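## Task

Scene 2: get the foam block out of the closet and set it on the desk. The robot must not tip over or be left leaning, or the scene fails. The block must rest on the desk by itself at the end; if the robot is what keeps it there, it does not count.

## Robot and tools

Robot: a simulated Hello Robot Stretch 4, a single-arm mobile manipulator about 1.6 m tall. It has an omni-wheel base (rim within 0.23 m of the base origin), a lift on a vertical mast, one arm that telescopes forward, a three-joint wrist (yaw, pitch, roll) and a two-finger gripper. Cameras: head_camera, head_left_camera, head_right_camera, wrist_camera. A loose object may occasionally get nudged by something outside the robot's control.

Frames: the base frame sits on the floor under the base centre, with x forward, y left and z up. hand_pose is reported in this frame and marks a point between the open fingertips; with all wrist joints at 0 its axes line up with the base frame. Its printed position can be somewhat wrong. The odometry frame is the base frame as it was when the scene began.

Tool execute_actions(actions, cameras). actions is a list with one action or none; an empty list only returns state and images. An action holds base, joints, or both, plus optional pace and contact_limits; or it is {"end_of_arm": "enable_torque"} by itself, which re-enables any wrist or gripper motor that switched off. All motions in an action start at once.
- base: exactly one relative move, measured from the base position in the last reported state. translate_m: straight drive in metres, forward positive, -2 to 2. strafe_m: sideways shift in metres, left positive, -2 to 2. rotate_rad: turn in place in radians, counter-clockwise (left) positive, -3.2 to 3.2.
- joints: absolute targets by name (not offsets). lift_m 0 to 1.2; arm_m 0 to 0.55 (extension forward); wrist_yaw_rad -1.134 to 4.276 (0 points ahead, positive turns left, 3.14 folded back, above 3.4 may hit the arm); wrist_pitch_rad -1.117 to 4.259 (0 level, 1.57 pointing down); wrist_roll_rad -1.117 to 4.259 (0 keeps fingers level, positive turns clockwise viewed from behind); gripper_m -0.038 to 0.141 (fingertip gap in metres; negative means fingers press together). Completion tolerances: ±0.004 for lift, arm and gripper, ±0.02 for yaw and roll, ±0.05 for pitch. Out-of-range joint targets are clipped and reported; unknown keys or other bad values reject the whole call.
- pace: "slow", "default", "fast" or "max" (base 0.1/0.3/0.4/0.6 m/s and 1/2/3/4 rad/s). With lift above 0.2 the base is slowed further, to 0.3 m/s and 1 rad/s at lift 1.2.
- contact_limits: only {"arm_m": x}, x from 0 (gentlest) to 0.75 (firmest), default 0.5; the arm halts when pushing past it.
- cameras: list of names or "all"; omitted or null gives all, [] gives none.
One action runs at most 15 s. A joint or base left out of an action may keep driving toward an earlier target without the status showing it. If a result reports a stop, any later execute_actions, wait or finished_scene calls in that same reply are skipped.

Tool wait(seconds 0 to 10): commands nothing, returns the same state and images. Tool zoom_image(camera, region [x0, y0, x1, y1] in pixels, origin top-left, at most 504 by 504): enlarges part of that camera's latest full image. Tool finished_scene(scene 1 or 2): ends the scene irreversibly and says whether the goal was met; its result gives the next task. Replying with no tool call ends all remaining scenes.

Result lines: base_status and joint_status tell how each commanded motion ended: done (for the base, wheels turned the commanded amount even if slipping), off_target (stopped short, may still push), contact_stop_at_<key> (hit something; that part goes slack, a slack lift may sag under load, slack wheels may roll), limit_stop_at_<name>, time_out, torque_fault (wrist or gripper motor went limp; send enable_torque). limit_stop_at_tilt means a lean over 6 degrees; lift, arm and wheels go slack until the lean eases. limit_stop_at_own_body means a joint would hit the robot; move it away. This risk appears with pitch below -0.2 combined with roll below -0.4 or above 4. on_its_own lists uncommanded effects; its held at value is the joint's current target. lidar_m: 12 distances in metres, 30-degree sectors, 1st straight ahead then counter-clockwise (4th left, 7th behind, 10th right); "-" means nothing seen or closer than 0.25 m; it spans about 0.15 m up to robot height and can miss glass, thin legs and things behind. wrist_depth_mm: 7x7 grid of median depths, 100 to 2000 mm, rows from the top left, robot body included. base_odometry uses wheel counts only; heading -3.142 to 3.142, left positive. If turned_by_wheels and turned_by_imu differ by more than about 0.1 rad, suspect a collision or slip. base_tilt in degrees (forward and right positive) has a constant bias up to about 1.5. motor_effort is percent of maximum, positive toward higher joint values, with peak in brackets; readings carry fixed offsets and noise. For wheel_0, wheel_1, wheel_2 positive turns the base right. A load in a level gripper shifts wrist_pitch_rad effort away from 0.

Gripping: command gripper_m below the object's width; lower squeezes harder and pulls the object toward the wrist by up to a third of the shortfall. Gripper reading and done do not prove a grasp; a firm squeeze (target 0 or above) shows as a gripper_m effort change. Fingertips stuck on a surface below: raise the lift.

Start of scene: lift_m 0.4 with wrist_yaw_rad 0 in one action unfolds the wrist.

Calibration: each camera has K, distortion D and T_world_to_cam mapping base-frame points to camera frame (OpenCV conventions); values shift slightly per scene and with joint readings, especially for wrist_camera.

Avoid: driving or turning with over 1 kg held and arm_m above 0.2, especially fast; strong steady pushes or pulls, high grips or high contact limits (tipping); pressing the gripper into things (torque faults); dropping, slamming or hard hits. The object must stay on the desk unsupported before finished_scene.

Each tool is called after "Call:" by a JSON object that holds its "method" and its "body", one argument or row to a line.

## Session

Call:
{"method": "execute_actions", "body": {
  "actions": []
}}

Scene clock: 0.00 s.
base_odometry: x=+0.000 y=+0.000 heading=+0.000 (m, m, rad; odometry frame)
turned_by_wheels: +0.000 (rad since the last result)
turned_by_imu: +0.000 (rad since the last result)
base_tilt: forward=-0.9 right=+0.1 (deg)
lidar_m: 1.01 1.06 1.18 1.12 1.18 1.61 2.09 2.24 2.72 2.58 2.66 1.10
base_status: not commanded
joint_positions: lift_m=+0.276 arm_m=-0.002 wrist_yaw_rad=+3.193 wrist_pitch_rad=+0.005 wrist_roll_rad=-0.002 gripper_m=+0.057
joint_status: not commanded
motor_effort: lift_m=+18 arm_m=-1 wrist_yaw_rad=+0 wrist_pitch_rad=-8 wrist_roll_rad=+2 gripper_m=-6 wheel_0=+0 wheel_1=+0 wheel_2=+0 (%)
hand_pose: x=-0.1240 y=+0.0724 z=+0.4531 quat_wxyz=(-0.026, -0.003, -0.001, +1.000) (m; base frame)
wrist_depth_mm: - 138 138 - - - 1661 / - - 136 - - - 1661 / - - 135 - - - 1661 / - 113 135 - - - 1708 / 183 137 - - - - 1756 / 208 - 219 - 210 1808 1537 / 207 1308 1098 1182 1160 1078 1160
pictures: head_camera, head_left_camera, head_right_camera, wrist_camera
camera_calibration (this result's frames):
wrist_camera: T_world_to_cam=[[-0.0678168, 0.996504, -0.0487854, -0.050476], [-0.0539092, -0.0524865, -0.997165, 0.517357], [-0.99624, -0.0649946, 0.0572802, 0.0746235], [0, 0, 0, 1]] pos_world=[0.0988101, 0.0823039, 0.509153]
Images, in order (width x height): head_camera 420x560, head_left_camera 420x672, head_right_camera 420x672, wrist_camera 616x392.

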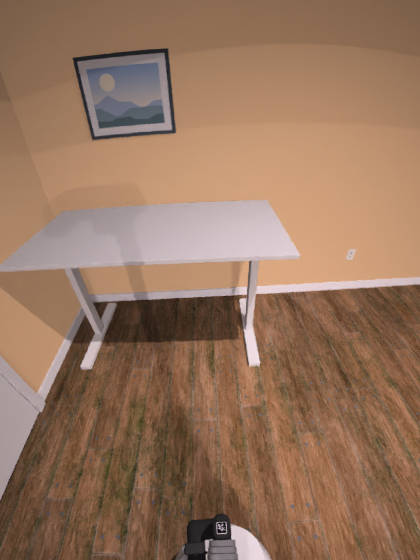

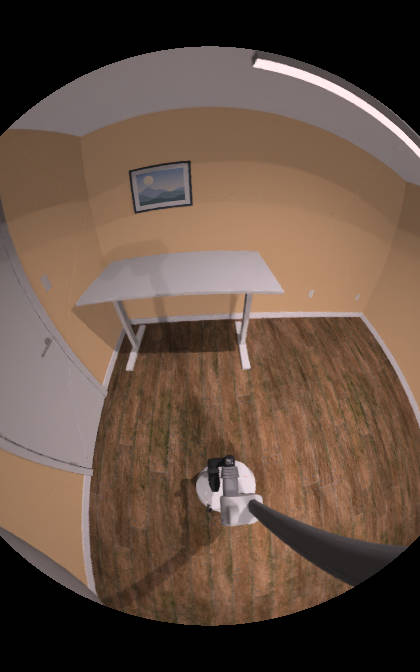

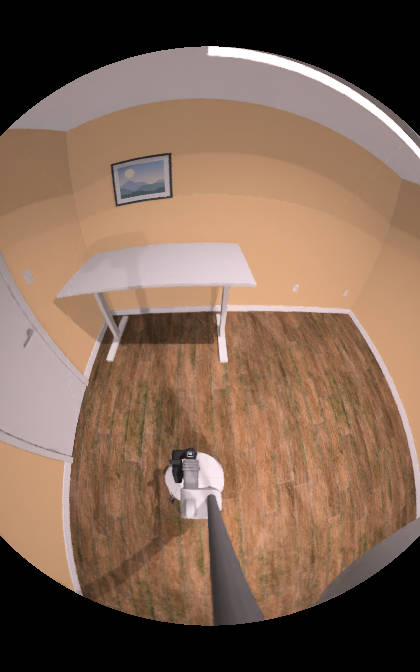

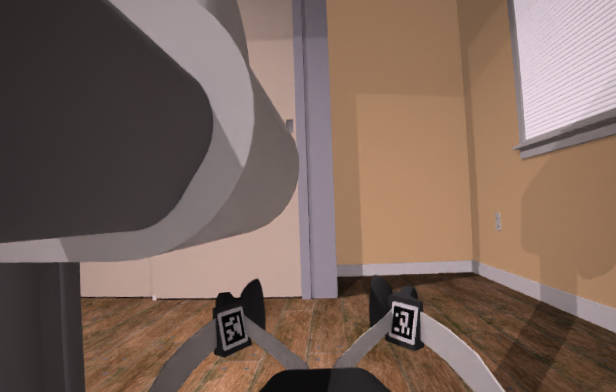

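Same layout; closet behind, roughly square.

Call:
{"method": "execute_actions", "body": {
  "actions": [
    {"base":{"rotate_rad":3.12},"joints":{"lift_m":0.86,"wrist_yaw_rad":0,"gripper_m":0.0}}
  ]
}}

Scene clock: 4.10 s.
base_odometry: x=+0.000 y=+0.000 heading=+3.120 (m, m, rad; odometry frame)
turned_by_wheels: +3.120 (rad since the last result)
turned_by_imu: +3.132 (rad since the last result)
base_tilt: forward=-0.7 right=+0.0 (deg)
lidar_m: 2.09 2.19 2.71 2.55 2.64 1.10 1.02 1.10 1.20 1.12 1.19 1.59
base_status: done
joint_positions: lift_m=+0.860 arm_m=-0.002 wrist_yaw_rad=+0.000 wrist_pitch_rad=+0.005 wrist_roll_rad=-0.002 gripper_m=+0.000
joint_status: all done
motor_effort: lift_m=+20(22) arm_m=-1(1) wrist_yaw_rad=-1(6) wrist_pitch_rad=-7(8) wrist_roll_rad=+2(0) gripper_m=-11(8) wheel_0=+0(7) wheel_1=+0(8) wheel_2=+0(8) (%)
hand_pose: x=+0.4571 y=-0.0873 z=+1.0365 quat_wxyz=(+1.000, -0.001, +0.003, +0.000) (m; base frame)
wrist_depth_mm: 1921 1921 1921 - - - 1430 / 1921 1863 1863 - - - 1464 / 1921 1863 1863 - - - 1499 / 1921 1921 1921 - - - 1464 / 1863 1863 1863 - - - 1499 / 1921 1863 1863 202 - - 1499 / 1863 1808 178 183 176 - 1537
pictures: head_camera, head_left_camera, head_right_camera, wrist_camera
camera_calibration (this result's frames):
wrist_camera: T_world_to_cam=[[0.0165986, -0.998671, -0.0487855, -0.0362466], [0.0565312, 0.0496516, -0.997165, 1.08052], [0.998263, 0.0137937, 0.0572803, -0.295122], [0, 0, 0, 1]] pos_world=[0.234128, -0.0857773, 1.0926]
Images, in order (width x height): head_camera 420x560, head_left_camera 420x672, head_right_camera 420x672, wrist_camera 616x392.

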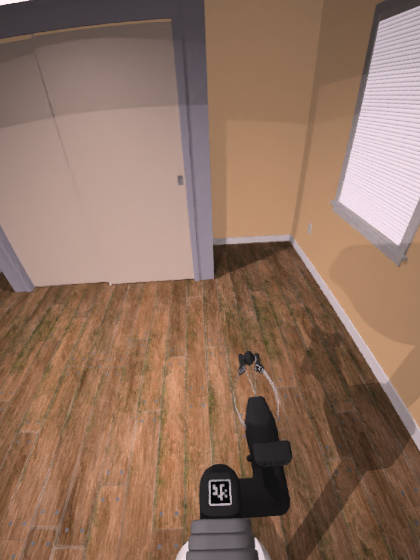

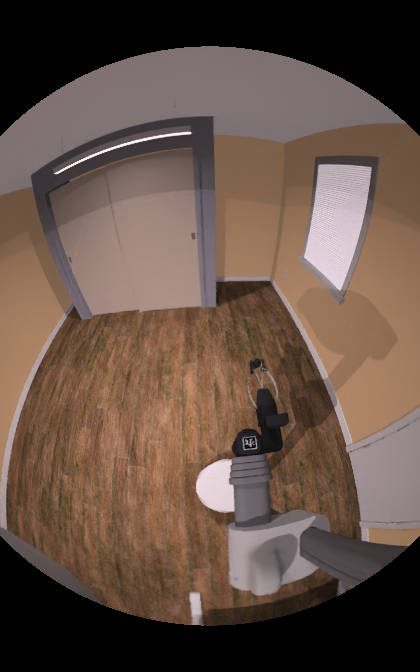

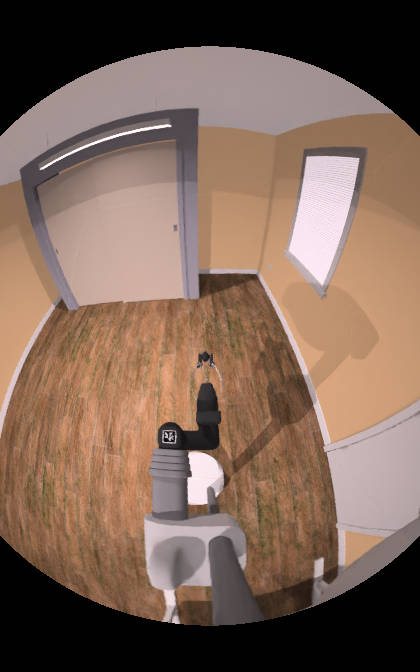

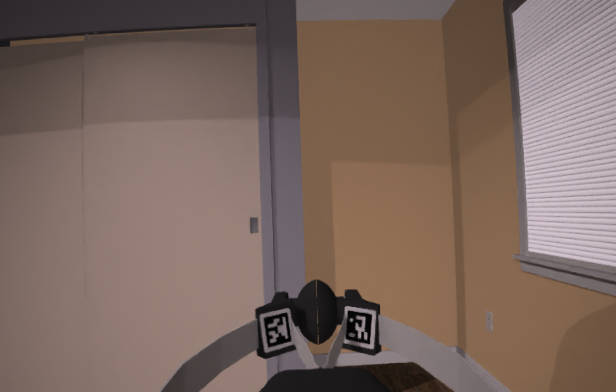

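Call:
{"method": "execute_actions", "body": {
  "actions": [
    {"base":{"strafe_m":1.7},"pace":"fast"}
  ],
  "cameras": []
}}

Call:
{"method": "execute_actions", "body": {
  "actions": [
    {"base":{"translate_m":1.35},"joints":{"lift_m":0.885},"pace":"fast"}
  ]
}}

Scene clock: 12.70 s.
base_odometry: x=-0.037 y=-1.700 heading=+3.120 (m, m, rad; odometry frame)
turned_by_wheels: +0.000 (rad since the last result)
turned_by_imu: +0.006 (rad since the last result)
base_tilt: forward=-0.8 right=+0.0 (deg)
lidar_m: 2.04 1.29 0.92 0.85 0.87 1.21 1.93 1.89 1.74 2.84 2.92 2.17
base_status: done
joint_positions: lift_m=+0.860 arm_m=-0.002 wrist_yaw_rad=+0.000 wrist_pitch_rad=+0.005 wrist_roll_rad=-0.002 gripper_m=+0.000
joint_status: not commanded
motor_effort: lift_m=+19(20) arm_m=-1(1) wrist_yaw_rad=-1(2) wrist_pitch_rad=-7(7) wrist_roll_rad=+0(1) gripper_m=-8(9) wheel_0=+2(9) wheel_1=+0(10) wheel_2=+0(2) (%)
hand_pose: x=+0.4571 y=-0.0874 z=+1.0365 quat_wxyz=(+1.000, -0.001, +0.003, +0.000) (m; base frame)
wrist_depth_mm: 1499 - 1808 1808 1863 1808 1863 / 1464 - 1808 1863 1921 1808 1863 / 1430 - 1808 1863 1863 1863 1863 / 1430 - 1808 1863 1756 1808 1863 / 1397 - 1808 1863 1808 1863 1808 / 1397 - 1756 203 1921 1808 1863 / 1430 - 178 183 176 1756 1756
pictures: none
No camera images: the call's "cameras" was empty. Leave "cameras" out to get every camera's image.

Scene clock: 17.57 s.
base_odometry: x=-1.386 y=-1.671 heading=+3.120 (m, m, rad; odometry frame)
turned_by_wheels: +0.000 (rad since the last result)
turned_by_imu: -0.002 (rad since the last result)
base_tilt: forward=-0.8 right=+0.1 (deg)
lidar_m: 0.75 0.74 0.97 0.89 0.97 1.27 3.24 2.84 2.94 2.78 1.08 0.79
base_status: done
joint_positions: lift_m=+0.885 arm_m=-0.002 wrist_yaw_rad=+0.000 wrist_pitch_rad=+0.005 wrist_roll_rad=-0.002 gripper_m=+0.000
joint_status: all done
motor_effort: lift_m=+19(20) arm_m=-1(1) wrist_yaw_rad=-1(0) wrist_pitch_rad=-8(6) wrist_roll_rad=+2(2) gripper_m=-6(6) wheel_0=+1(7) wheel_1=+1(6) wheel_2=-1(14) (%)
hand_pose: x=+0.4571 y=-0.0874 z=+1.0616 quat_wxyz=(+1.000, -0.001, +0.003, +0.000) (m; base frame)
wrist_depth_mm: 544 549 554 564 569 569 569 / 549 554 554 554 559 564 564 / 530 549 549 559 559 554 559 / 525 544 544 554 549 559 564 / 521 544 549 544 549 554 549 / 525 539 544 203 549 554 554 / 521 539 178 183 175 544 554
pictures: head_camera, head_left_camera, head_right_camera, wrist_camera
camera_calibration (this result's frames):
wrist_camera: T_world_to_cam=[[0.0164204, -0.998674, -0.0487854, -0.0349921], [0.05654, 0.0496413, -0.997165, 1.10555], [0.998265, 0.0136156, 0.0572802, -0.29656], [0, 0, 0, 1]] pos_world=[0.234112, -0.0857889, 1.1177]
Images, in order (width x height): head_camera 420x560, head_left_camera 420x672, head_right_camera 420x672, wrist_camera 616x392.

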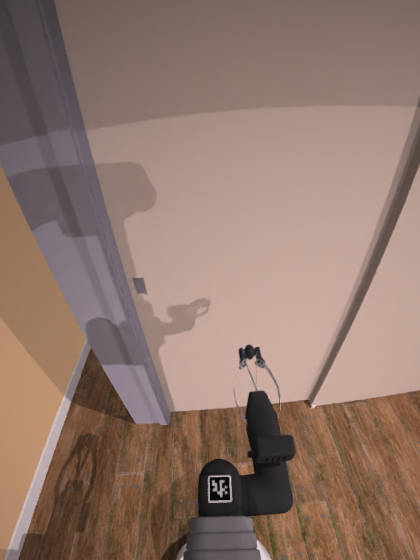

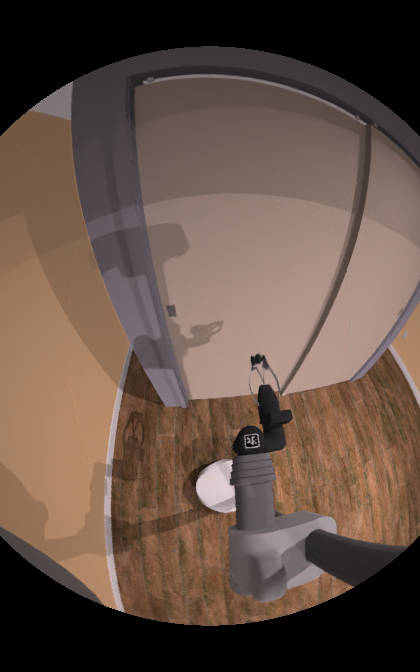

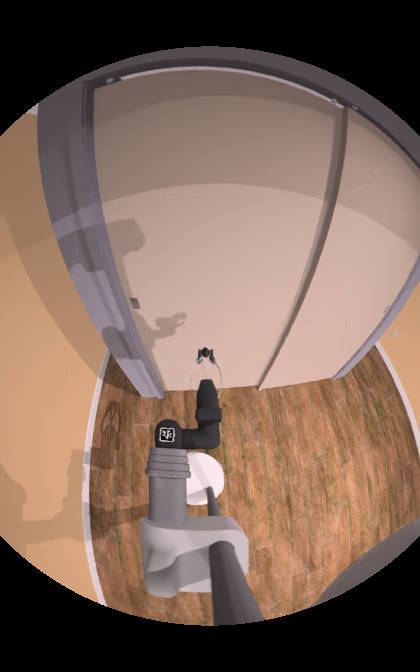

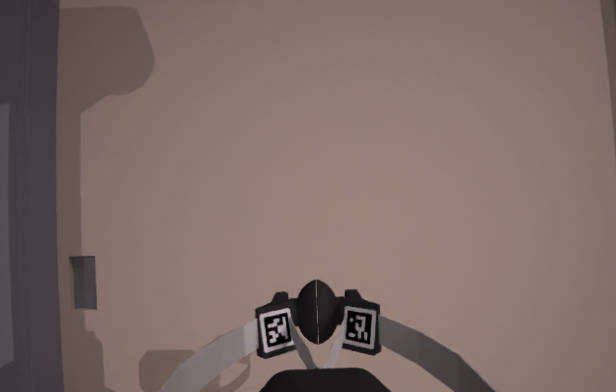

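Call:
{"method": "execute_actions", "body": {
  "actions": [
    {"base":{"rotate_rad":0.03},"joints":{"lift_m":0.845}}
  ],
  "cameras": []
}}

Call:
{"method": "execute_actions", "body": {
  "actions": [
    {"base":{"strafe_m":0.31},"joints":{"arm_m":0.2}}
  ],
  "cameras": ["wrist_camera"]
}}

Scene clock: 21.07 s.
base_odometry: x=-1.386 y=-1.671 heading=-3.133 (m, m, rad; odometry frame)
turned_by_wheels: +0.030 (rad since the last result)
turned_by_imu: +0.031 (rad since the last result)
base_tilt: forward=-0.8 right=+0.2 (deg)
lidar_m: 0.75 0.72 0.96 0.90 0.94 1.32 3.36 2.76 2.95 2.76 1.05 0.77
base_status: done
joint_positions: lift_m=+0.845 arm_m=-0.002 wrist_yaw_rad=+0.000 wrist_pitch_rad=+0.005 wrist_roll_rad=-0.002 gripper_m=+0.000
joint_status: all done
motor_effort: lift_m=+15(16) arm_m=-1(1) wrist_yaw_rad=-1(1) wrist_pitch_rad=-7(8) wrist_roll_rad=+1(1) gripper_m=-7(5) wheel_0=-3(3) wheel_1=-3(3) wheel_2=+0(7) (%)
hand_pose: x=+0.4571 y=-0.0874 z=+1.0219 quat_wxyz=(+1.000, -0.001, +0.003, +0.000) (m; base frame)
wrist_depth_mm: 517 554 549 554 559 554 554 / 512 554 549 559 549 554 544 / 500 554 549 544 549 549 544 / 496 554 539 549 549 549 549 / 496 539 544 544 544 544 544 / 496 539 539 203 539 544 539 / 488 544 178 183 175 535 535
pictures: none
No camera images: the call's "cameras" was empty. Leave "cameras" out to get every camera's image.

Scene clock: 23.43 s.
base_odometry: x=-1.384 y=-1.981 heading=-3.133 (m, m, rad; odometry frame)
turned_by_wheels: +0.000 (rad since the last result)
turned_by_imu: +0.001 (rad since the last result)
base_tilt: forward=-0.7 right=+0.2 (deg)
lidar_m: 0.67 0.91 0.64 0.60 0.65 0.90 2.50 3.07 3.26 3.07 1.10 0.79
base_status: done
joint_positions: lift_m=+0.845 arm_m=+0.199 wrist_yaw_rad=+0.000 wrist_pitch_rad=+0.005 wrist_roll_rad=-0.002 gripper_m=+0.000
joint_status: all done
motor_effort: lift_m=+16(16) arm_m=+6(9) wrist_yaw_rad=+0(1) wrist_pitch_rad=-7(7) wrist_roll_rad=+2(1) gripper_m=-7(6) wheel_0=+1(11) wheel_1=+1(8) wheel_2=+1(0) (%)
hand_pose: x=+0.6583 y=-0.0874 z=+1.0218 quat_wxyz=(+1.000, -0.001, +0.003, +0.000) (m; base frame)
wrist_depth_mm: 287 286 272 345 347 345 347 / 285 283 270 347 345 345 345 / 285 282 267 345 343 342 342 / 282 281 268 343 343 342 343 / 281 279 266 353 340 340 338 / 279 279 264 204 340 340 338 / 279 278 178 183 176 336 336
pictures: wrist_camera
camera_calibration (this result's frames):
wrist_camera: T_world_to_cam=[[0.0165023, -0.998673, -0.0487852, -0.0402677], [0.0565548, 0.049646, -0.997164, 1.05447], [0.998263, 0.0136965, 0.0572991, -0.495085], [0, 0, 0, 1]] pos_world=[0.435254, -0.0857836, 1.07788]
Images, in order (width x height): wrist_camera 616x392.

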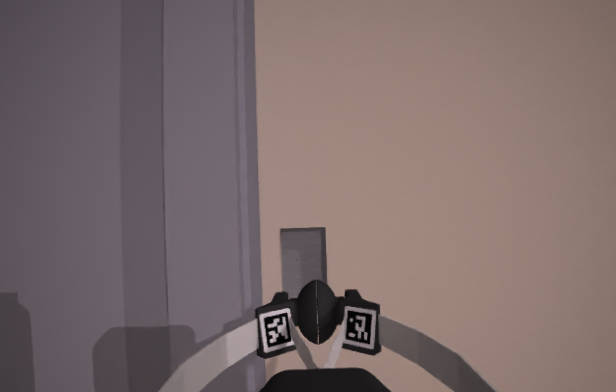

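Call:
{"method": "execute_actions", "body": {
  "actions": [
    {"base":{"strafe_m":0.006},"joints":{"arm_m":0.35},"contact_limits":{"arm_m":0.2},"pace":"slow"}
  ],
  "cameras": ["wrist_camera"]
}}

Call:
{"method": "execute_actions", "body": {
  "actions": [
    {"base":{"strafe_m":-0.03},"joints":{"arm_m":0.335},"contact_limits":{"arm_m":0.3},"pace":"slow"}
  ],
  "cameras": ["wrist_camera"]
}}

Scene clock: 27.37 s.
base_odometry: x=-1.383 y=-1.987 heading=-3.133 (m, m, rad; odometry frame)
turned_by_wheels: +0.000 (rad since the last result)
turned_by_imu: +0.003 (rad since the last result)
base_tilt: forward=-0.9 right=+0.1 (deg)
lidar_m: 0.68 0.90 0.64 0.60 0.63 0.86 2.48 3.07 3.25 3.07 1.11 0.79
base_status: done
joint_positions: lift_m=+0.845 arm_m=+0.318 wrist_yaw_rad=-0.008 wrist_pitch_rad=+0.005 wrist_roll_rad=-0.002 gripper_m=+0.000
joint_status: arm_m contact_stop (moved +0.119 of +0.151)
on_its_own: arm_m is slack since a contact_stop (your +0.350 is given up); wrist_yaw_rad is at rest, and its effort (+23) is outside its rest range (-13 to +13)
motor_effort: lift_m=+16(16) arm_m=+0(19) wrist_yaw_rad=+23(39) wrist_pitch_rad=-6(7) wrist_roll_rad=+2(2) gripper_m=-5(10) wheel_0=+0(6) wheel_1=+1(6) wheel_2=-7(8) (%)
contact_limits: arm_m 0.2
hand_pose: x=+0.7763 y=-0.0897 z=+1.0220 quat_wxyz=(+1.000, -0.001, +0.002, -0.004) (m; base frame)
wrist_depth_mm: 166 153 193 233 231 231 231 / 166 152 190 230 230 231 230 / 165 151 187 229 229 230 230 / 165 151 184 229 228 229 229 / 163 150 179 237 227 228 227 / 163 149 172 202 226 226 226 / 161 148 160 181 180 225 225
pictures: wrist_camera
camera_calibration (this result's frames):
wrist_camera: T_world_to_cam=[[0.00856508, -0.998773, -0.0487748, -0.0383606], [0.0575941, 0.0491884, -0.997128, 1.04721], [0.998303, 0.00573133, 0.0579447, -0.614321], [0, 0, 0, 1]] pos_world=[0.553294, -0.0863031, 1.07793]
Images, in order (width x height): wrist_camera 616x392.

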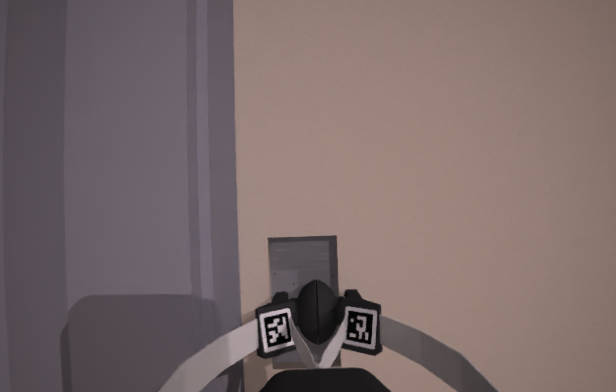

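not run: a stop came earlier in this reply.

Call:
{"method": "execute_actions", "body": {
  "actions": [
    {"base":{"strafe_m":-0.17},"joints":{"arm_m":0.323,"wrist_yaw_rad":0},"pace":"slow"}
  ],
  "cameras": ["wrist_camera","head_camera"]
}}

Scene clock: 30.97 s.
base_odometry: x=-1.385 y=-1.817 heading=-3.133 (m, m, rad; odometry frame)
turned_by_wheels: +0.001 (rad since the last result)
turned_by_imu: +0.065 (rad since the last result)
base_tilt: forward=-0.8 right=+0.0 (deg)
lidar_m: 0.69 0.72 0.78 0.76 0.81 1.15 3.29 2.83 3.05 2.95 1.03 0.78
base_status: done
joint_positions: lift_m=+0.845 arm_m=+0.321 wrist_yaw_rad=-0.005 wrist_pitch_rad=+0.005 wrist_roll_rad=-0.002 gripper_m=+0.000
joint_status: all done
on_its_own: wrist_yaw_rad is at rest, and its effort (+16) is outside its rest range (-13 to +13)
motor_effort: lift_m=+16(17) arm_m=+13(16) wrist_yaw_rad=+16(30) wrist_pitch_rad=-6(6) wrist_roll_rad=+2(2) gripper_m=-10(8) wheel_0=+10(15) wheel_1=+3(5) wheel_2=-5(7) (%)
hand_pose: x=+0.7796 y=-0.0889 z=+1.0219 quat_wxyz=(+1.000, -0.001, +0.002, -0.003) (m; base frame)
wrist_depth_mm: 211 477 236 231 228 224 220 / 209 477 235 231 228 224 220 / 204 469 634 230 227 222 219 / 203 469 627 229 226 222 219 / 202 462 504 230 224 221 218 / 203 282 603 202 223 220 217 / 200 278 178 182 177 218 216
pictures: head_camera, wrist_camera
camera_calibration (this result's frames):
wrist_camera: T_world_to_cam=[[0.0111678, -0.998747, -0.0487773, -0.039664], [0.0572841, 0.0493392, -0.997138, 1.04719], [0.998295, 0.00834172, 0.0577634, -0.617213], [0, 0, 0, 1]] pos_world=[0.556617, -0.0861335, 1.07792]
Images, in order (width x height): head_camera 420x560, wrist_camera 616x392.

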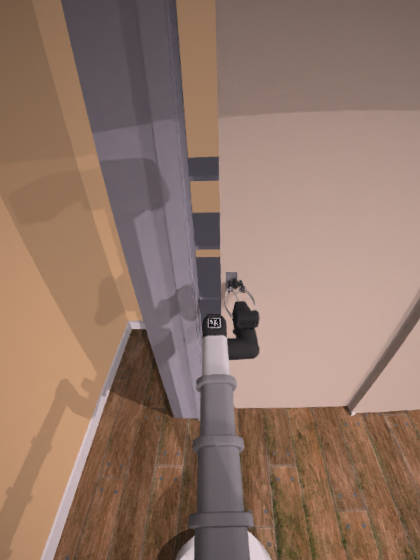

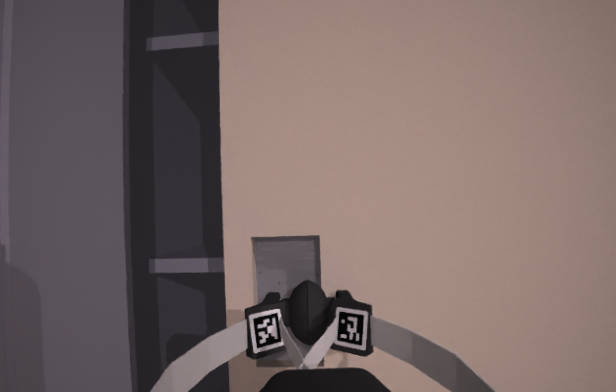

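Call:
{"method": "execute_actions", "body": {
  "actions": [
    {"base":{"rotate_rad":-0.13},"pace":"slow"}
  ],
  "cameras": ["wrist_camera","head_camera"]
}}

Scene clock: 33.20 s.
base_odometry: x=-1.385 y=-1.817 heading=+3.021 (m, m, rad; odometry frame)
turned_by_wheels: -0.130 (rad since the last result)
turned_by_imu: -0.125 (rad since the last result)
base_tilt: forward=-0.8 right=+0.0 (deg)
lidar_m: 0.70 0.69 0.81 0.75 0.77 1.01 2.36 2.92 3.16 2.91 1.13 0.80
base_status: done
joint_positions: lift_m=+0.845 arm_m=+0.322 wrist_yaw_rad=+0.000 wrist_pitch_rad=+0.005 wrist_roll_rad=-0.002 gripper_m=+0.000
joint_status: not commanded
motor_effort: lift_m=+16(16) arm_m=+7(13) wrist_yaw_rad=+0(89) wrist_pitch_rad=-8(7) wrist_roll_rad=+1(2) gripper_m=-6(7) wheel_0=+0(24) wheel_1=+2(15) wheel_2=+4(17) (%)
hand_pose: x=+0.7812 y=-0.0874 z=+1.0218 quat_wxyz=(+1.000, -0.001, +0.003, +0.000) (m; base frame)
wrist_depth_mm: 488 564 891 539 249 245 248 / 512 634 661 691 254 244 246 / 496 778 891 891 260 242 246 / 496 778 891 904 266 241 245 / 480 615 788 715 270 250 244 / 496 750 891 203 238 248 241 / 484 732 178 183 176 238 241
pictures: head_camera, wrist_camera
camera_calibration (this result's frames):
wrist_camera: T_world_to_cam=[[0.0164731, -0.998673, -0.0487851, -0.0422828], [0.0565549, 0.0496442, -0.997164, 1.04752], [0.998264, 0.0136673, 0.0572976, -0.617846], [0, 0, 0, 1]] pos_world=[0.558227, -0.0857855, 1.07788]
Images, in order (width x height): head_camera 420x560, wrist_camera 616x392.

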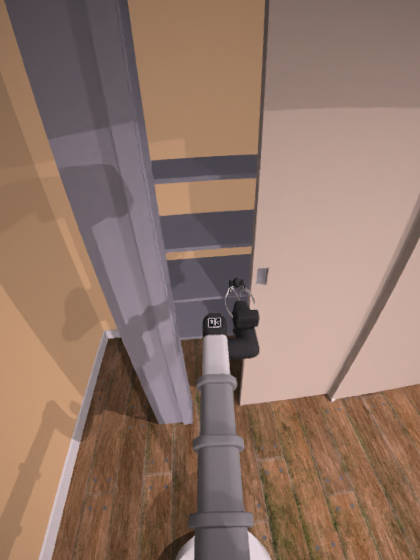

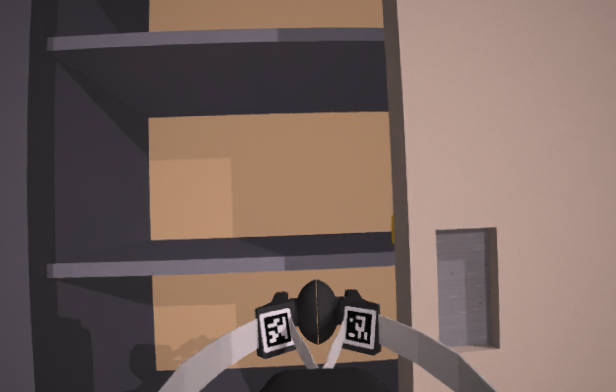

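Call:
{"method": "execute_actions", "body": {
  "actions": [
    {"base":{"rotate_rad":0.06},"joints":{"arm_m":0.12}}
  ],
  "cameras": []
}}

Call:
{"method": "execute_actions", "body": {
  "actions": [
    {"base":{"translate_m":0.27},"pace":"slow"}
  ],
  "cameras": ["wrist_camera","head_camera"]
}}

Scene clock: 36.30 s.
base_odometry: x=-1.385 y=-1.817 heading=+3.081 (m, m, rad; odometry frame)
turned_by_wheels: +0.060 (rad since the last result)
turned_by_imu: +0.061 (rad since the last result)
base_tilt: forward=-0.8 right=+0.2 (deg)
lidar_m: 0.70 0.72 0.82 0.75 0.78 1.07 2.95 2.88 3.10 2.93 1.06 0.82
base_status: done
joint_positions: lift_m=+0.845 arm_m=+0.121 wrist_yaw_rad=+0.000 wrist_pitch_rad=+0.005 wrist_roll_rad=-0.002 gripper_m=+0.000
joint_status: all done
motor_effort: lift_m=+16(16) arm_m=-6(5) wrist_yaw_rad=+0(1) wrist_pitch_rad=-7(7) wrist_roll_rad=+1(2) gripper_m=-10(9) wheel_0=-2(7) wheel_1=+0(4) wheel_2=+0(7) (%)
hand_pose: x=+0.5805 y=-0.0874 z=+1.0218 quat_wxyz=(+1.000, -0.001, +0.003, +0.000) (m; base frame)
wrist_depth_mm: 366 404 1098 1098 1098 1098 427 / 355 404 798 831 854 715 427 / 362 402 1025 1098 1098 1098 427 / 362 397 1098 1098 1098 1098 424 / 357 392 891 1078 1078 1078 430 / 366 387 991 203 1098 1078 421 / 362 379 178 183 176 820 415
pictures: none
No camera images: the call's "cameras" was empty. Leave "cameras" out to get every camera's image.

Scene clock: 40.30 s.
base_odometry: x=-1.654 y=-1.801 heading=+3.081 (m, m, rad; odometry frame)
turned_by_wheels: +0.000 (rad since the last result)
turned_by_imu: +0.000 (rad since the last result)
base_tilt: forward=-0.9 right=+0.0 (deg)
lidar_m: 0.44 0.43 0.82 0.76 0.78 1.08 2.95 3.15 3.12 1.88 0.72 0.56
base_status: done
joint_positions: lift_m=+0.845 arm_m=+0.121 wrist_yaw_rad=+0.000 wrist_pitch_rad=+0.005 wrist_roll_rad=-0.002 gripper_m=+0.000
joint_status: not commanded
motor_effort: lift_m=+16(17) arm_m=-6(6) wrist_yaw_rad=+1(1) wrist_pitch_rad=-7(7) wrist_roll_rad=+2(2) gripper_m=-6(8) wheel_0=+3(3) wheel_1=+1(4) wheel_2=-4(7) (%)
hand_pose: x=+0.5805 y=-0.0874 z=+1.0218 quat_wxyz=(+1.000, -0.001, +0.003, +0.000) (m; base frame)
wrist_depth_mm: 424 455 459 466 473 488 488 / 424 574 668 683 699 699 715 / 410 615 831 831 820 831 820 / 410 609 820 820 831 820 820 / 404 525 580 539 504 492 554 / 407 585 831 204 820 820 820 / 402 580 178 183 176 809 809
pictures: head_camera, wrist_camera
camera_calibration (this result's frames):
wrist_camera: T_world_to_cam=[[0.0162706, -0.998677, -0.0487853, -0.0389169], [0.0565579, 0.0496329, -0.997165, 1.05887], [0.998267, 0.0134653, 0.0572906, -0.417469], [0, 0, 0, 1]] pos_world=[0.357492, -0.0857988, 1.07788]
Images, in order (width x height): head_camera 420x560, wrist_camera 616x392.

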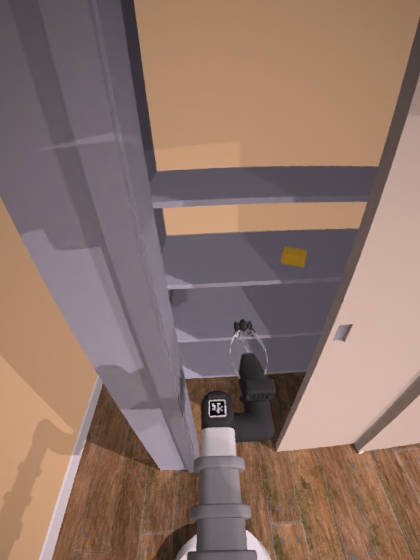

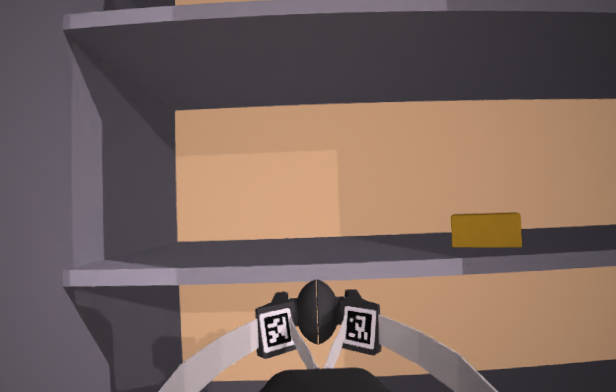

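Call:
{"method": "execute_actions", "body": {
  "actions": [
    {"base":{"strafe_m":-0.42},"pace":"slow"}
  ],
  "cameras": ["wrist_camera","head_camera"]
}}

Scene clock: 46.93 s.
base_odometry: x=-1.629 y=-1.382 heading=+3.081 (m, m, rad; odometry frame)
turned_by_wheels: +0.000 (rad since the last result)
turned_by_imu: +0.002 (rad since the last result)
base_tilt: forward=-0.9 right=+0.1 (deg)
lidar_m: 0.50 0.72 0.66 1.18 1.22 1.68 3.64 3.06 2.66 2.48 0.65 0.51
base_status: done
joint_positions: lift_m=+0.845 arm_m=+0.121 wrist_yaw_rad=+0.002 wrist_pitch_rad=+0.005 wrist_roll_rad=-0.002 gripper_m=+0.000
joint_status: not commanded
motor_effort: lift_m=+16(16) arm_m=-5(7) wrist_yaw_rad=-6(35) wrist_pitch_rad=-6(6) wrist_roll_rad=+2(1) gripper_m=-5(10) wheel_0=+5(12) wheel_1=-2(5) wheel_2=+2(2) (%)
hand_pose: x=+0.5805 y=-0.0867 z=+1.0218 quat_wxyz=(+1.000, -0.001, +0.003, +0.001) (m; base frame)
wrist_depth_mm: 469 459 455 466 171 171 - / 615 640 661 691 171 169 169 / 866 842 842 842 170 168 169 / 831 854 831 831 169 168 168 / 654 597 508 544 179 175 167 / 842 831 820 204 177 178 167 / 831 831 177 184 166 176 -
pictures: head_camera, wrist_camera
camera_calibration (this result's frames):
wrist_camera: T_world_to_cam=[[0.0187874, -0.998633, -0.0487837, -0.0396486], [0.0565075, 0.0497749, -0.997161, 1.05889], [0.998225, 0.0159774, 0.0573654, -0.417274], [0, 0, 0, 1]] pos_world=[0.357442, -0.0856338, 1.07789]
Images, in order (width x height): head_camera 420x560, wrist_camera 616x392.

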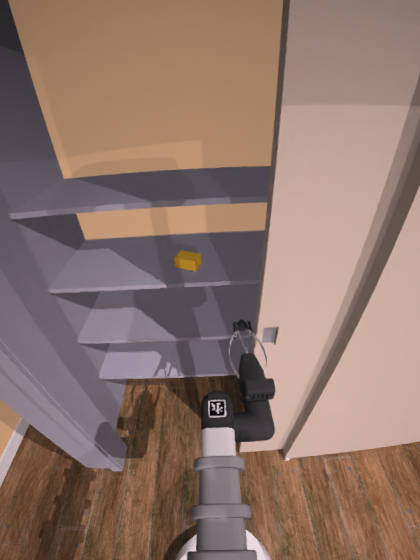

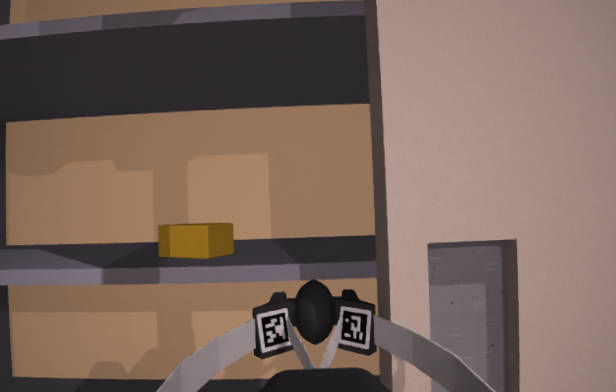

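Call:
{"method": "execute_actions", "body": {
  "actions": [
    {"base":{"strafe_m":0.165},"joints":{"lift_m":0.875,"gripper_m":0.14}}
  ],
  "cameras": []
}}

Call:
{"method": "execute_actions", "body": {
  "actions": [
    {"joints":{"arm_m":0.33},"contact_limits":{"arm_m":0.25}}
  ],
  "cameras": ["wrist_camera","head_camera"]
}}

Scene clock: 51.77 s.
base_odometry: x=-1.639 y=-1.546 heading=+3.081 (m, m, rad; odometry frame)
turned_by_wheels: +0.000 (rad since the last result)
turned_by_imu: +0.002 (rad since the last result)
base_tilt: forward=-0.9 right=+0.1 (deg)
lidar_m: 0.76 0.56 0.63 1.01 1.07 1.44 3.63 3.04 2.84 2.67 0.70 0.56
base_status: done
joint_positions: lift_m=+0.875 arm_m=+0.121 wrist_yaw_rad=+0.000 wrist_pitch_rad=+0.006 wrist_roll_rad=-0.002 gripper_m=+0.140
joint_status: all done
motor_effort: lift_m=+20(19) arm_m=-5(5) wrist_yaw_rad=+1(7) wrist_pitch_rad=-6(9) wrist_roll_rad=+2(2) gripper_m=+0(9) wheel_0=+1(11) wheel_1=-1(8) wheel_2=+0(2) (%)
hand_pose: x=+0.5803 y=-0.0874 z=+1.0515 quat_wxyz=(+1.000, -0.001, +0.003, +0.000) (m; base frame)
wrist_depth_mm: 750 640 455 462 469 459 473 / 535 554 569 591 603 615 615 / 750 842 842 842 842 842 842 / 768 820 820 820 831 831 831 / 715 831 831 539 741 683 634 / 488 430 427 820 433 210 820 / 750 831 820 155 820 820 809
pictures: none
No camera images: the call's "cameras" was empty. Leave "cameras" out to get every camera's image.

Scene clock: 53.50 s.
base_odometry: x=-1.639 y=-1.546 heading=+3.081 (m, m, rad; odometry frame)
turned_by_wheels: +0.000 (rad since the last result)
turned_by_imu: +0.000 (rad since the last result)
base_tilt: forward=-0.8 right=+0.2 (deg)
lidar_m: 0.75 0.55 0.62 1.01 1.06 1.43 3.64 3.03 2.83 2.66 0.69 0.57
base_status: not commanded
joint_positions: lift_m=+0.875 arm_m=+0.329 wrist_yaw_rad=+0.000 wrist_pitch_rad=+0.005 wrist_roll_rad=-0.002 gripper_m=+0.140
joint_status: all done
motor_effort: lift_m=+20(19) arm_m=+6(7) wrist_yaw_rad=+0(1) wrist_pitch_rad=-6(8) wrist_roll_rad=+1(1) gripper_m=-3(1) wheel_0=+1(1) wheel_1=-1(1) wheel_2=+0(0) (%)
contact_limits: arm_m 0.25
hand_pose: x=+0.7883 y=-0.0874 z=+1.0515 quat_wxyz=(+1.000, -0.001, +0.003, +0.000) (m; base frame)
wrist_depth_mm: 387 399 402 407 410 430 427 / 544 554 580 597 615 621 634 / 627 627 634 621 627 627 634 / 621 634 627 627 627 621 621 / 627 621 615 621 621 621 621 / 362 324 320 301 334 210 307 / 232 223 223 155 220 220 220
pictures: head_camera, wrist_camera
camera_calibration (this result's frames):
wrist_camera: T_world_to_cam=[[0.0164154, -0.998674, -0.0487867, -0.0409172], [0.0564665, 0.0496414, -0.99717, 1.07682], [0.99827, 0.0136141, 0.0572066, -0.626468], [0, 0, 0, 1]] pos_world=[0.565251, -0.085789, 1.10761]
Images, in order (width x height): head_camera 420x560, wrist_camera 616x392.

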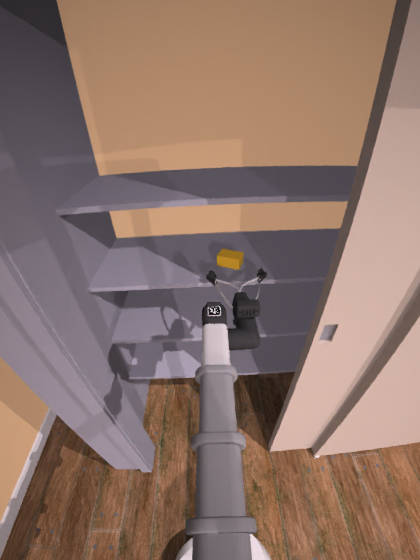

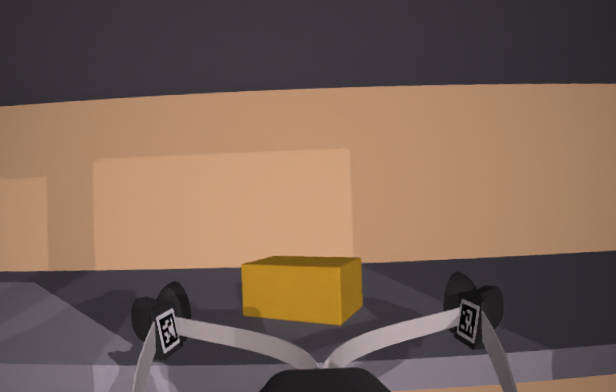

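Call:
{"method": "execute_actions", "body": {
  "actions": [
    {"base":{"strafe_m":0.012},"joints":{"arm_m":0.435,"lift_m":0.866},"contact_limits":{"arm_m":0.25},"pace":"slow"}
  ],
  "cameras": ["wrist_camera"]
}}

Call:
{"method": "execute_actions", "body": {
  "actions": [
    {"joints":{"gripper_m":0.055}}
  ],
  "cameras": ["wrist_camera"]
}}

Call:
{"method": "execute_actions", "body": {
  "actions": [
    {"joints":{"lift_m":0.9},"pace":"slow"}
  ],
  "cameras": ["wrist_camera"]
}}

Scene clock: 58.53 s.
base_odometry: x=-1.639 y=-1.558 heading=+3.081 (m, m, rad; odometry frame)
turned_by_wheels: +0.000 (rad since the last result)
turned_by_imu: +0.001 (rad since the last result)
base_tilt: forward=-0.8 right=+0.0 (deg)
lidar_m: 0.75 0.53 0.61 0.99 1.05 1.44 3.65 3.05 2.82 2.70 0.71 0.58
base_status: done
joint_positions: lift_m=+0.866 arm_m=+0.434 wrist_yaw_rad=+0.000 wrist_pitch_rad=+0.005 wrist_roll_rad=-0.002 gripper_m=+0.140
joint_status: all done
motor_effort: lift_m=+15(22) arm_m=+7(5) wrist_yaw_rad=-1(0) wrist_pitch_rad=-8(8) wrist_roll_rad=+1(2) gripper_m=-2(4) wheel_0=-1(8) wheel_1=+1(5) wheel_2=+0(2) (%)
contact_limits: arm_m 0.25
hand_pose: x=+0.8932 y=-0.0874 z=+1.0429 quat_wxyz=(+1.000, -0.001, +0.003, +0.000) (m; base frame)
wrist_depth_mm: 402 418 418 427 436 449 442 / 530 530 530 525 530 530 525 / 525 530 525 525 521 525 525 / 525 525 525 521 525 521 521 / 525 521 525 521 517 517 517 / 329 291 217 201 200 208 277 / 210 201 201 155 189 186 193
pictures: wrist_camera
camera_calibration (this result's frames):
wrist_camera: T_world_to_cam=[[0.0163329, -0.998676, -0.0487867, -0.0430125], [0.0564707, 0.0496367, -0.99717, 1.06227], [0.998271, 0.0135317, 0.0572066, -0.730767], [0, 0, 0, 1]] pos_world=[0.670219, -0.0857944, 1.09897]
Images, in order (width x height): wrist_camera 616x392.

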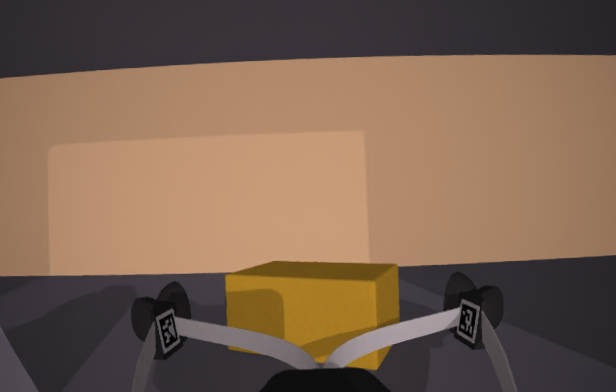

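Scene clock: 60.40 s.
base_odometry: x=-1.639 y=-1.558 heading=+3.081 (m, m, rad; odometry frame)
turned_by_wheels: +0.000 (rad since the last result)
turned_by_imu: +0.001 (rad since the last result)
base_tilt: forward=-0.8 right=+0.1 (deg)
lidar_m: 0.73 0.56 0.62 0.98 1.05 1.43 3.62 3.04 2.85 2.70 0.69 0.58
base_status: not commanded
joint_positions: lift_m=+0.866 arm_m=+0.434 wrist_yaw_rad=+0.000 wrist_pitch_rad=+0.005 wrist_roll_rad=-0.002 gripper_m=+0.056
joint_status: all done
motor_effort: lift_m=+16(15) arm_m=+6(6) wrist_yaw_rad=+0(0) wrist_pitch_rad=-7(8) wrist_roll_rad=+3(2) gripper_m=-22(22) wheel_0=-1(1) wheel_1=+1(1) wheel_2=+0(0) (%)
hand_pose: x=+0.8932 y=-0.0874 z=+1.0429 quat_wxyz=(+1.000, -0.001, +0.003, +0.000) (m; base frame)
wrist_depth_mm: 404 415 421 427 433 445 452 / 530 525 525 525 530 525 521 / 530 525 530 521 525 521 517 / 525 525 521 525 521 521 512 / 521 521 521 517 517 517 517 / 327 325 208 197 187 281 278 / 209 187 187 195 182 175 193
pictures: wrist_camera
camera_calibration (this result's frames):
wrist_camera: T_world_to_cam=[[0.0163747, -0.998675, -0.0487864, -0.0430382], [0.0564688, 0.0496388, -0.99717, 1.06227], [0.99827, 0.0135735, 0.0572068, -0.73077], [0, 0, 0, 1]] pos_world=[0.670226, -0.0857917, 1.09897]
Images, in order (width x height): wrist_camera 616x392.

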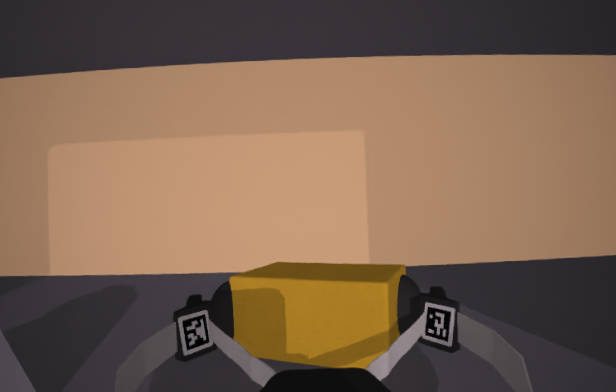

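Scene clock: 61.50 s.
base_odometry: x=-1.639 y=-1.558 heading=+3.081 (m, m, rad; odometry frame)
turned_by_wheels: +0.000 (rad since the last result)
turned_by_imu: +0.000 (rad since the last result)
base_tilt: forward=-0.8 right=+0.1 (deg)
lidar_m: 0.75 0.56 0.59 1.01 1.03 1.45 3.65 3.04 2.83 2.67 0.68 0.58
base_status: not commanded
joint_positions: lift_m=+0.900 arm_m=+0.434 wrist_yaw_rad=+0.000 wrist_pitch_rad=+0.005 wrist_roll_rad=-0.002 gripper_m=+0.056
joint_status: all done
motor_effort: lift_m=+20(22) arm_m=+6(6) wrist_yaw_rad=+0(0) wrist_pitch_rad=-8(7) wrist_roll_rad=+1(2) gripper_m=-27(24) wheel_0=-1(1) wheel_1=+1(1) wheel_2=+0(0) (%)
hand_pose: x=+0.8932 y=-0.0874 z=+1.0765 quat_wxyz=(+1.000, -0.001, +0.003, +0.000) (m; base frame)
wrist_depth_mm: 338 349 351 355 362 375 375 / 469 484 504 530 525 525 525 / 525 530 525 525 525 517 525 / 525 521 525 521 521 525 521 / 521 521 525 521 521 521 521 / 466 455 208 197 187 394 389 / 294 264 210 195 186 243 271
pictures: wrist_camera
camera_calibration (this result's frames):
wrist_camera: T_world_to_cam=[[0.0163744, -0.998675, -0.0487867, -0.041398], [0.0564645, 0.049639, -0.99717, 1.09578], [0.99827, 0.0135733, 0.0572025, -0.73269], [0, 0, 0, 1]] pos_world=[0.670228, -0.0857917, 1.13257]
Images, in order (width x height): wrist_camera 616x392.

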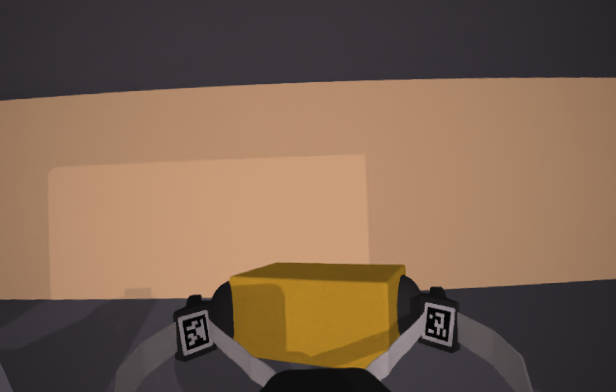

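Call:
{"method": "execute_actions", "body": {
  "actions": [
    {"joints":{"arm_m":0.0,"gripper_m":0.048}}
  ],
  "cameras": []
}}

Call:
{"method": "execute_actions", "body": {
  "actions": [
    {"base":{"translate_m":-1.4},"joints":{"lift_m":0.95}}
  ],
  "cameras": []
}}

Call:
{"method": "execute_actions", "body": {
  "actions": [
    {"base":{"rotate_rad":3.13}}
  ],
  "cameras": []
}}

Call:
{"method": "execute_actions", "body": {
  "actions": [
    {"base":{"strafe_m":1.85}}
  ]
}}

Scene clock: 67.97 s.
base_odometry: x=-1.639 y=-1.558 heading=+3.081 (m, m, rad; odometry frame)
turned_by_wheels: +0.000 (rad since the last result)
turned_by_imu: +0.001 (rad since the last result)
base_tilt: forward=-0.8 right=+0.1 (deg)
lidar_m: 0.75 0.54 0.60 0.98 1.05 1.44 3.65 3.05 2.85 2.68 0.68 0.56
base_status: not commanded
joint_positions: lift_m=+0.900 arm_m=+0.001 wrist_yaw_rad=+0.000 wrist_pitch_rad=+0.006 wrist_roll_rad=-0.002 gripper_m=+0.049
joint_status: all done
motor_effort: lift_m=+20(20) arm_m=-7(6) wrist_yaw_rad=+1(1) wrist_pitch_rad=-9(9) wrist_roll_rad=+1(2) gripper_m=-28(31) wheel_0=-1(1) wheel_1=+1(1) wheel_2=+0(0) (%)
hand_pose: x=+0.4605 y=-0.0874 z=+1.0763 quat_wxyz=(+1.000, -0.001, +0.003, +0.000) (m; base frame)
wrist_depth_mm: 768 946 976 946 946 946 315 / 691 976 615 627 647 654 314 / 691 842 904 931 960 931 530 / 741 946 946 946 946 931 627 / 732 946 960 931 917 878 445 / 661 878 206 194 185 549 931 / 732 878 204 191 184 175 931
pictures: none
No camera images: the call's "cameras" was empty. Leave "cameras" out to get every camera's image.

Scene clock: 74.13 s.
base_odometry: x=-0.242 y=-1.643 heading=+3.081 (m, m, rad; odometry frame)
turned_by_wheels: +0.000 (rad since the last result)
turned_by_imu: +0.005 (rad since the last result)
base_tilt: forward=-0.9 right=+0.1 (deg)
lidar_m: 1.83 1.43 1.03 0.98 1.02 1.40 2.14 1.76 1.92 2.73 2.83 1.93
base_status: done
joint_positions: lift_m=+0.950 arm_m=+0.001 wrist_yaw_rad=+0.000 wrist_pitch_rad=+0.006 wrist_roll_rad=-0.002 gripper_m=+0.049
joint_status: all done
motor_effort: lift_m=+20(22) arm_m=-6(6) wrist_yaw_rad=+1(1) wrist_pitch_rad=-9(9) wrist_roll_rad=+1(1) gripper_m=-26(27) wheel_0=-2(6) wheel_1=-2(7) wheel_2=+0(9) (%)
hand_pose: x=+0.4605 y=-0.0874 z=+1.1263 quat_wxyz=(+1.000, -0.001, +0.003, +0.000) (m; base frame)
wrist_depth_mm: 1576 - 1661 - 1618 1661 1661 / 1537 - - - 1661 1576 1618 / 1576 - 1708 - 1661 1576 1618 / 1499 - 1661 - 1618 1576 1576 / 1499 - 1661 - 1618 1576 1576 / 1576 - 205 195 185 1537 1576 / 1499 1808 204 191 183 175 1537
pictures: none
No camera images: the call's "cameras" was empty. Leave "cameras" out to get every camera's image.

Scene clock: 77.20 s.
base_odometry: x=-0.242 y=-1.643 heading=-0.073 (m, m, rad; odometry frame)
turned_by_wheels: +3.130 (rad since the last result)
turned_by_imu: +3.142 (rad since the last result)
base_tilt: forward=-0.8 right=+0.1 (deg)
lidar_m: 2.12 1.74 1.82 2.70 2.79 1.94 1.86 1.51 1.04 0.97 1.02 1.40
base_status: done
joint_positions: lift_m=+0.950 arm_m=+0.001 wrist_yaw_rad=+0.000 wrist_pitch_rad=+0.006 wrist_roll_rad=-0.002 gripper_m=+0.049
joint_status: not commanded
motor_effort: lift_m=+19(20) arm_m=-7(6) wrist_yaw_rad=-1(0) wrist_pitch_rad=-9(9) wrist_roll_rad=+1(1) gripper_m=-24(27) wheel_0=-2(8) wheel_1=-1(5) wheel_2=-1(8) (%)
hand_pose: x=+0.4605 y=-0.0874 z=+1.1264 quat_wxyz=(+1.000, -0.001, +0.003, +0.000) (m; base frame)
wrist_depth_mm: 1921 1921 1983 1863 1863 1863 1281 / 1921 1863 1921 1921 1863 1863 1308 / 1863 1863 1863 1863 1863 1921 1336 / 1863 1863 1863 1863 1921 1808 1336 / 1863 1921 1863 1921 1863 1863 1336 / 1863 1863 205 194 185 1708 1336 / 1863 1808 204 191 183 175 1336
pictures: none
No camera images: the call's "cameras" was empty. Leave "cameras" out to get every camera's image.

Scene clock: 84.70 s.
base_odometry: x=-0.108 y=+0.202 heading=-0.073 (m, m, rad; odometry frame)
turned_by_wheels: +0.000 (rad since the last result)
turned_by_imu: +0.006 (rad since the last result)
base_tilt: forward=-0.9 right=+0.1 (deg)
lidar_m: 1.25 1.22 0.88 0.86 0.92 1.23 1.88 1.94 2.87 2.86 2.94 1.35
base_status: done
joint_positions: lift_m=+0.950 arm_m=+0.001 wrist_yaw_rad=+0.000 wrist_pitch_rad=+0.006 wrist_roll_rad=-0.002 gripper_m=+0.049
joint_status: not commanded
motor_effort: lift_m=+19(19) arm_m=-6(6) wrist_yaw_rad=+0(0) wrist_pitch_rad=-9(9) wrist_roll_rad=+1(1) gripper_m=-27(28) wheel_0=-1(9) wheel_1=+0(8) wheel_2=+0(2) (%)
hand_pose: x=+0.4605 y=-0.0874 z=+1.1264 quat_wxyz=(+1.000, -0.001, +0.003, +0.000) (m; base frame)
wrist_depth_mm: 1430 1863 1863 1756 1863 1921 1921 / 1430 1863 1863 1863 1921 1921 1921 / 1397 1863 1808 1863 1808 1808 1863 / 1397 1808 1808 1863 1808 1921 1863 / 1397 1756 1808 1863 1808 1808 1863 / 1255 1366 206 194 185 1078 1808 / 1397 1336 204 191 183 174 1808
pictures: head_camera, head_left_camera, head_right_camera, wrist_camera
camera_calibration (this result's frames):
wrist_camera: T_world_to_cam=[[0.0163061, -0.998675, -0.048805, -0.0318357], [0.0559222, 0.049646, -0.9972, 1.17031], [0.998302, 0.0135312, 0.0566577, -0.302973], [0, 0, 0, 1]] pos_world=[0.237531, -0.085795, 1.18264]
Images, in order (width x height): head_camera 420x560, head_left_camera 420x672, head_right_camera 420x672, wrist_camera 616x392.

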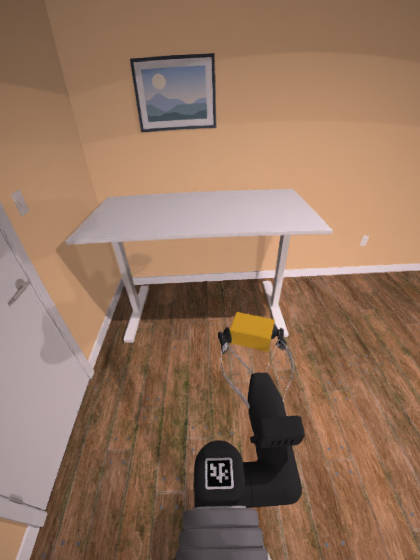

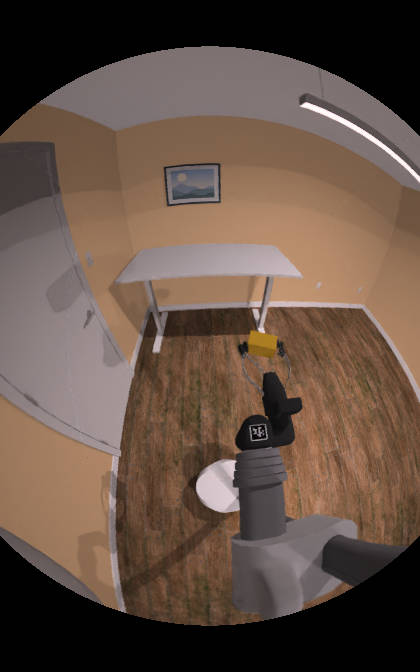

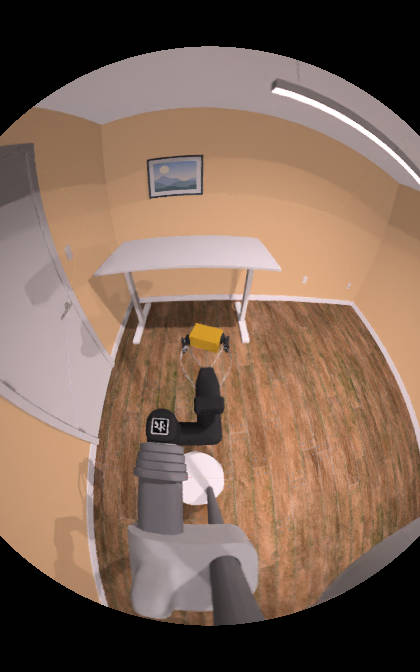

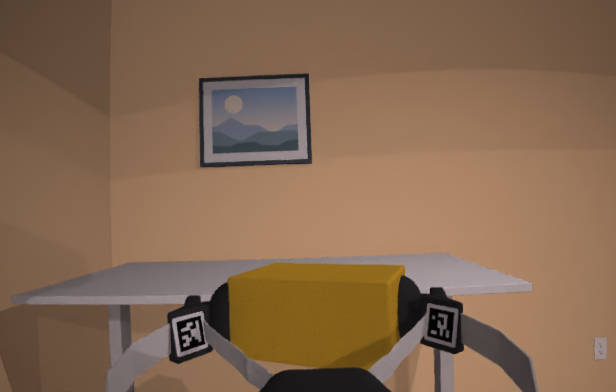

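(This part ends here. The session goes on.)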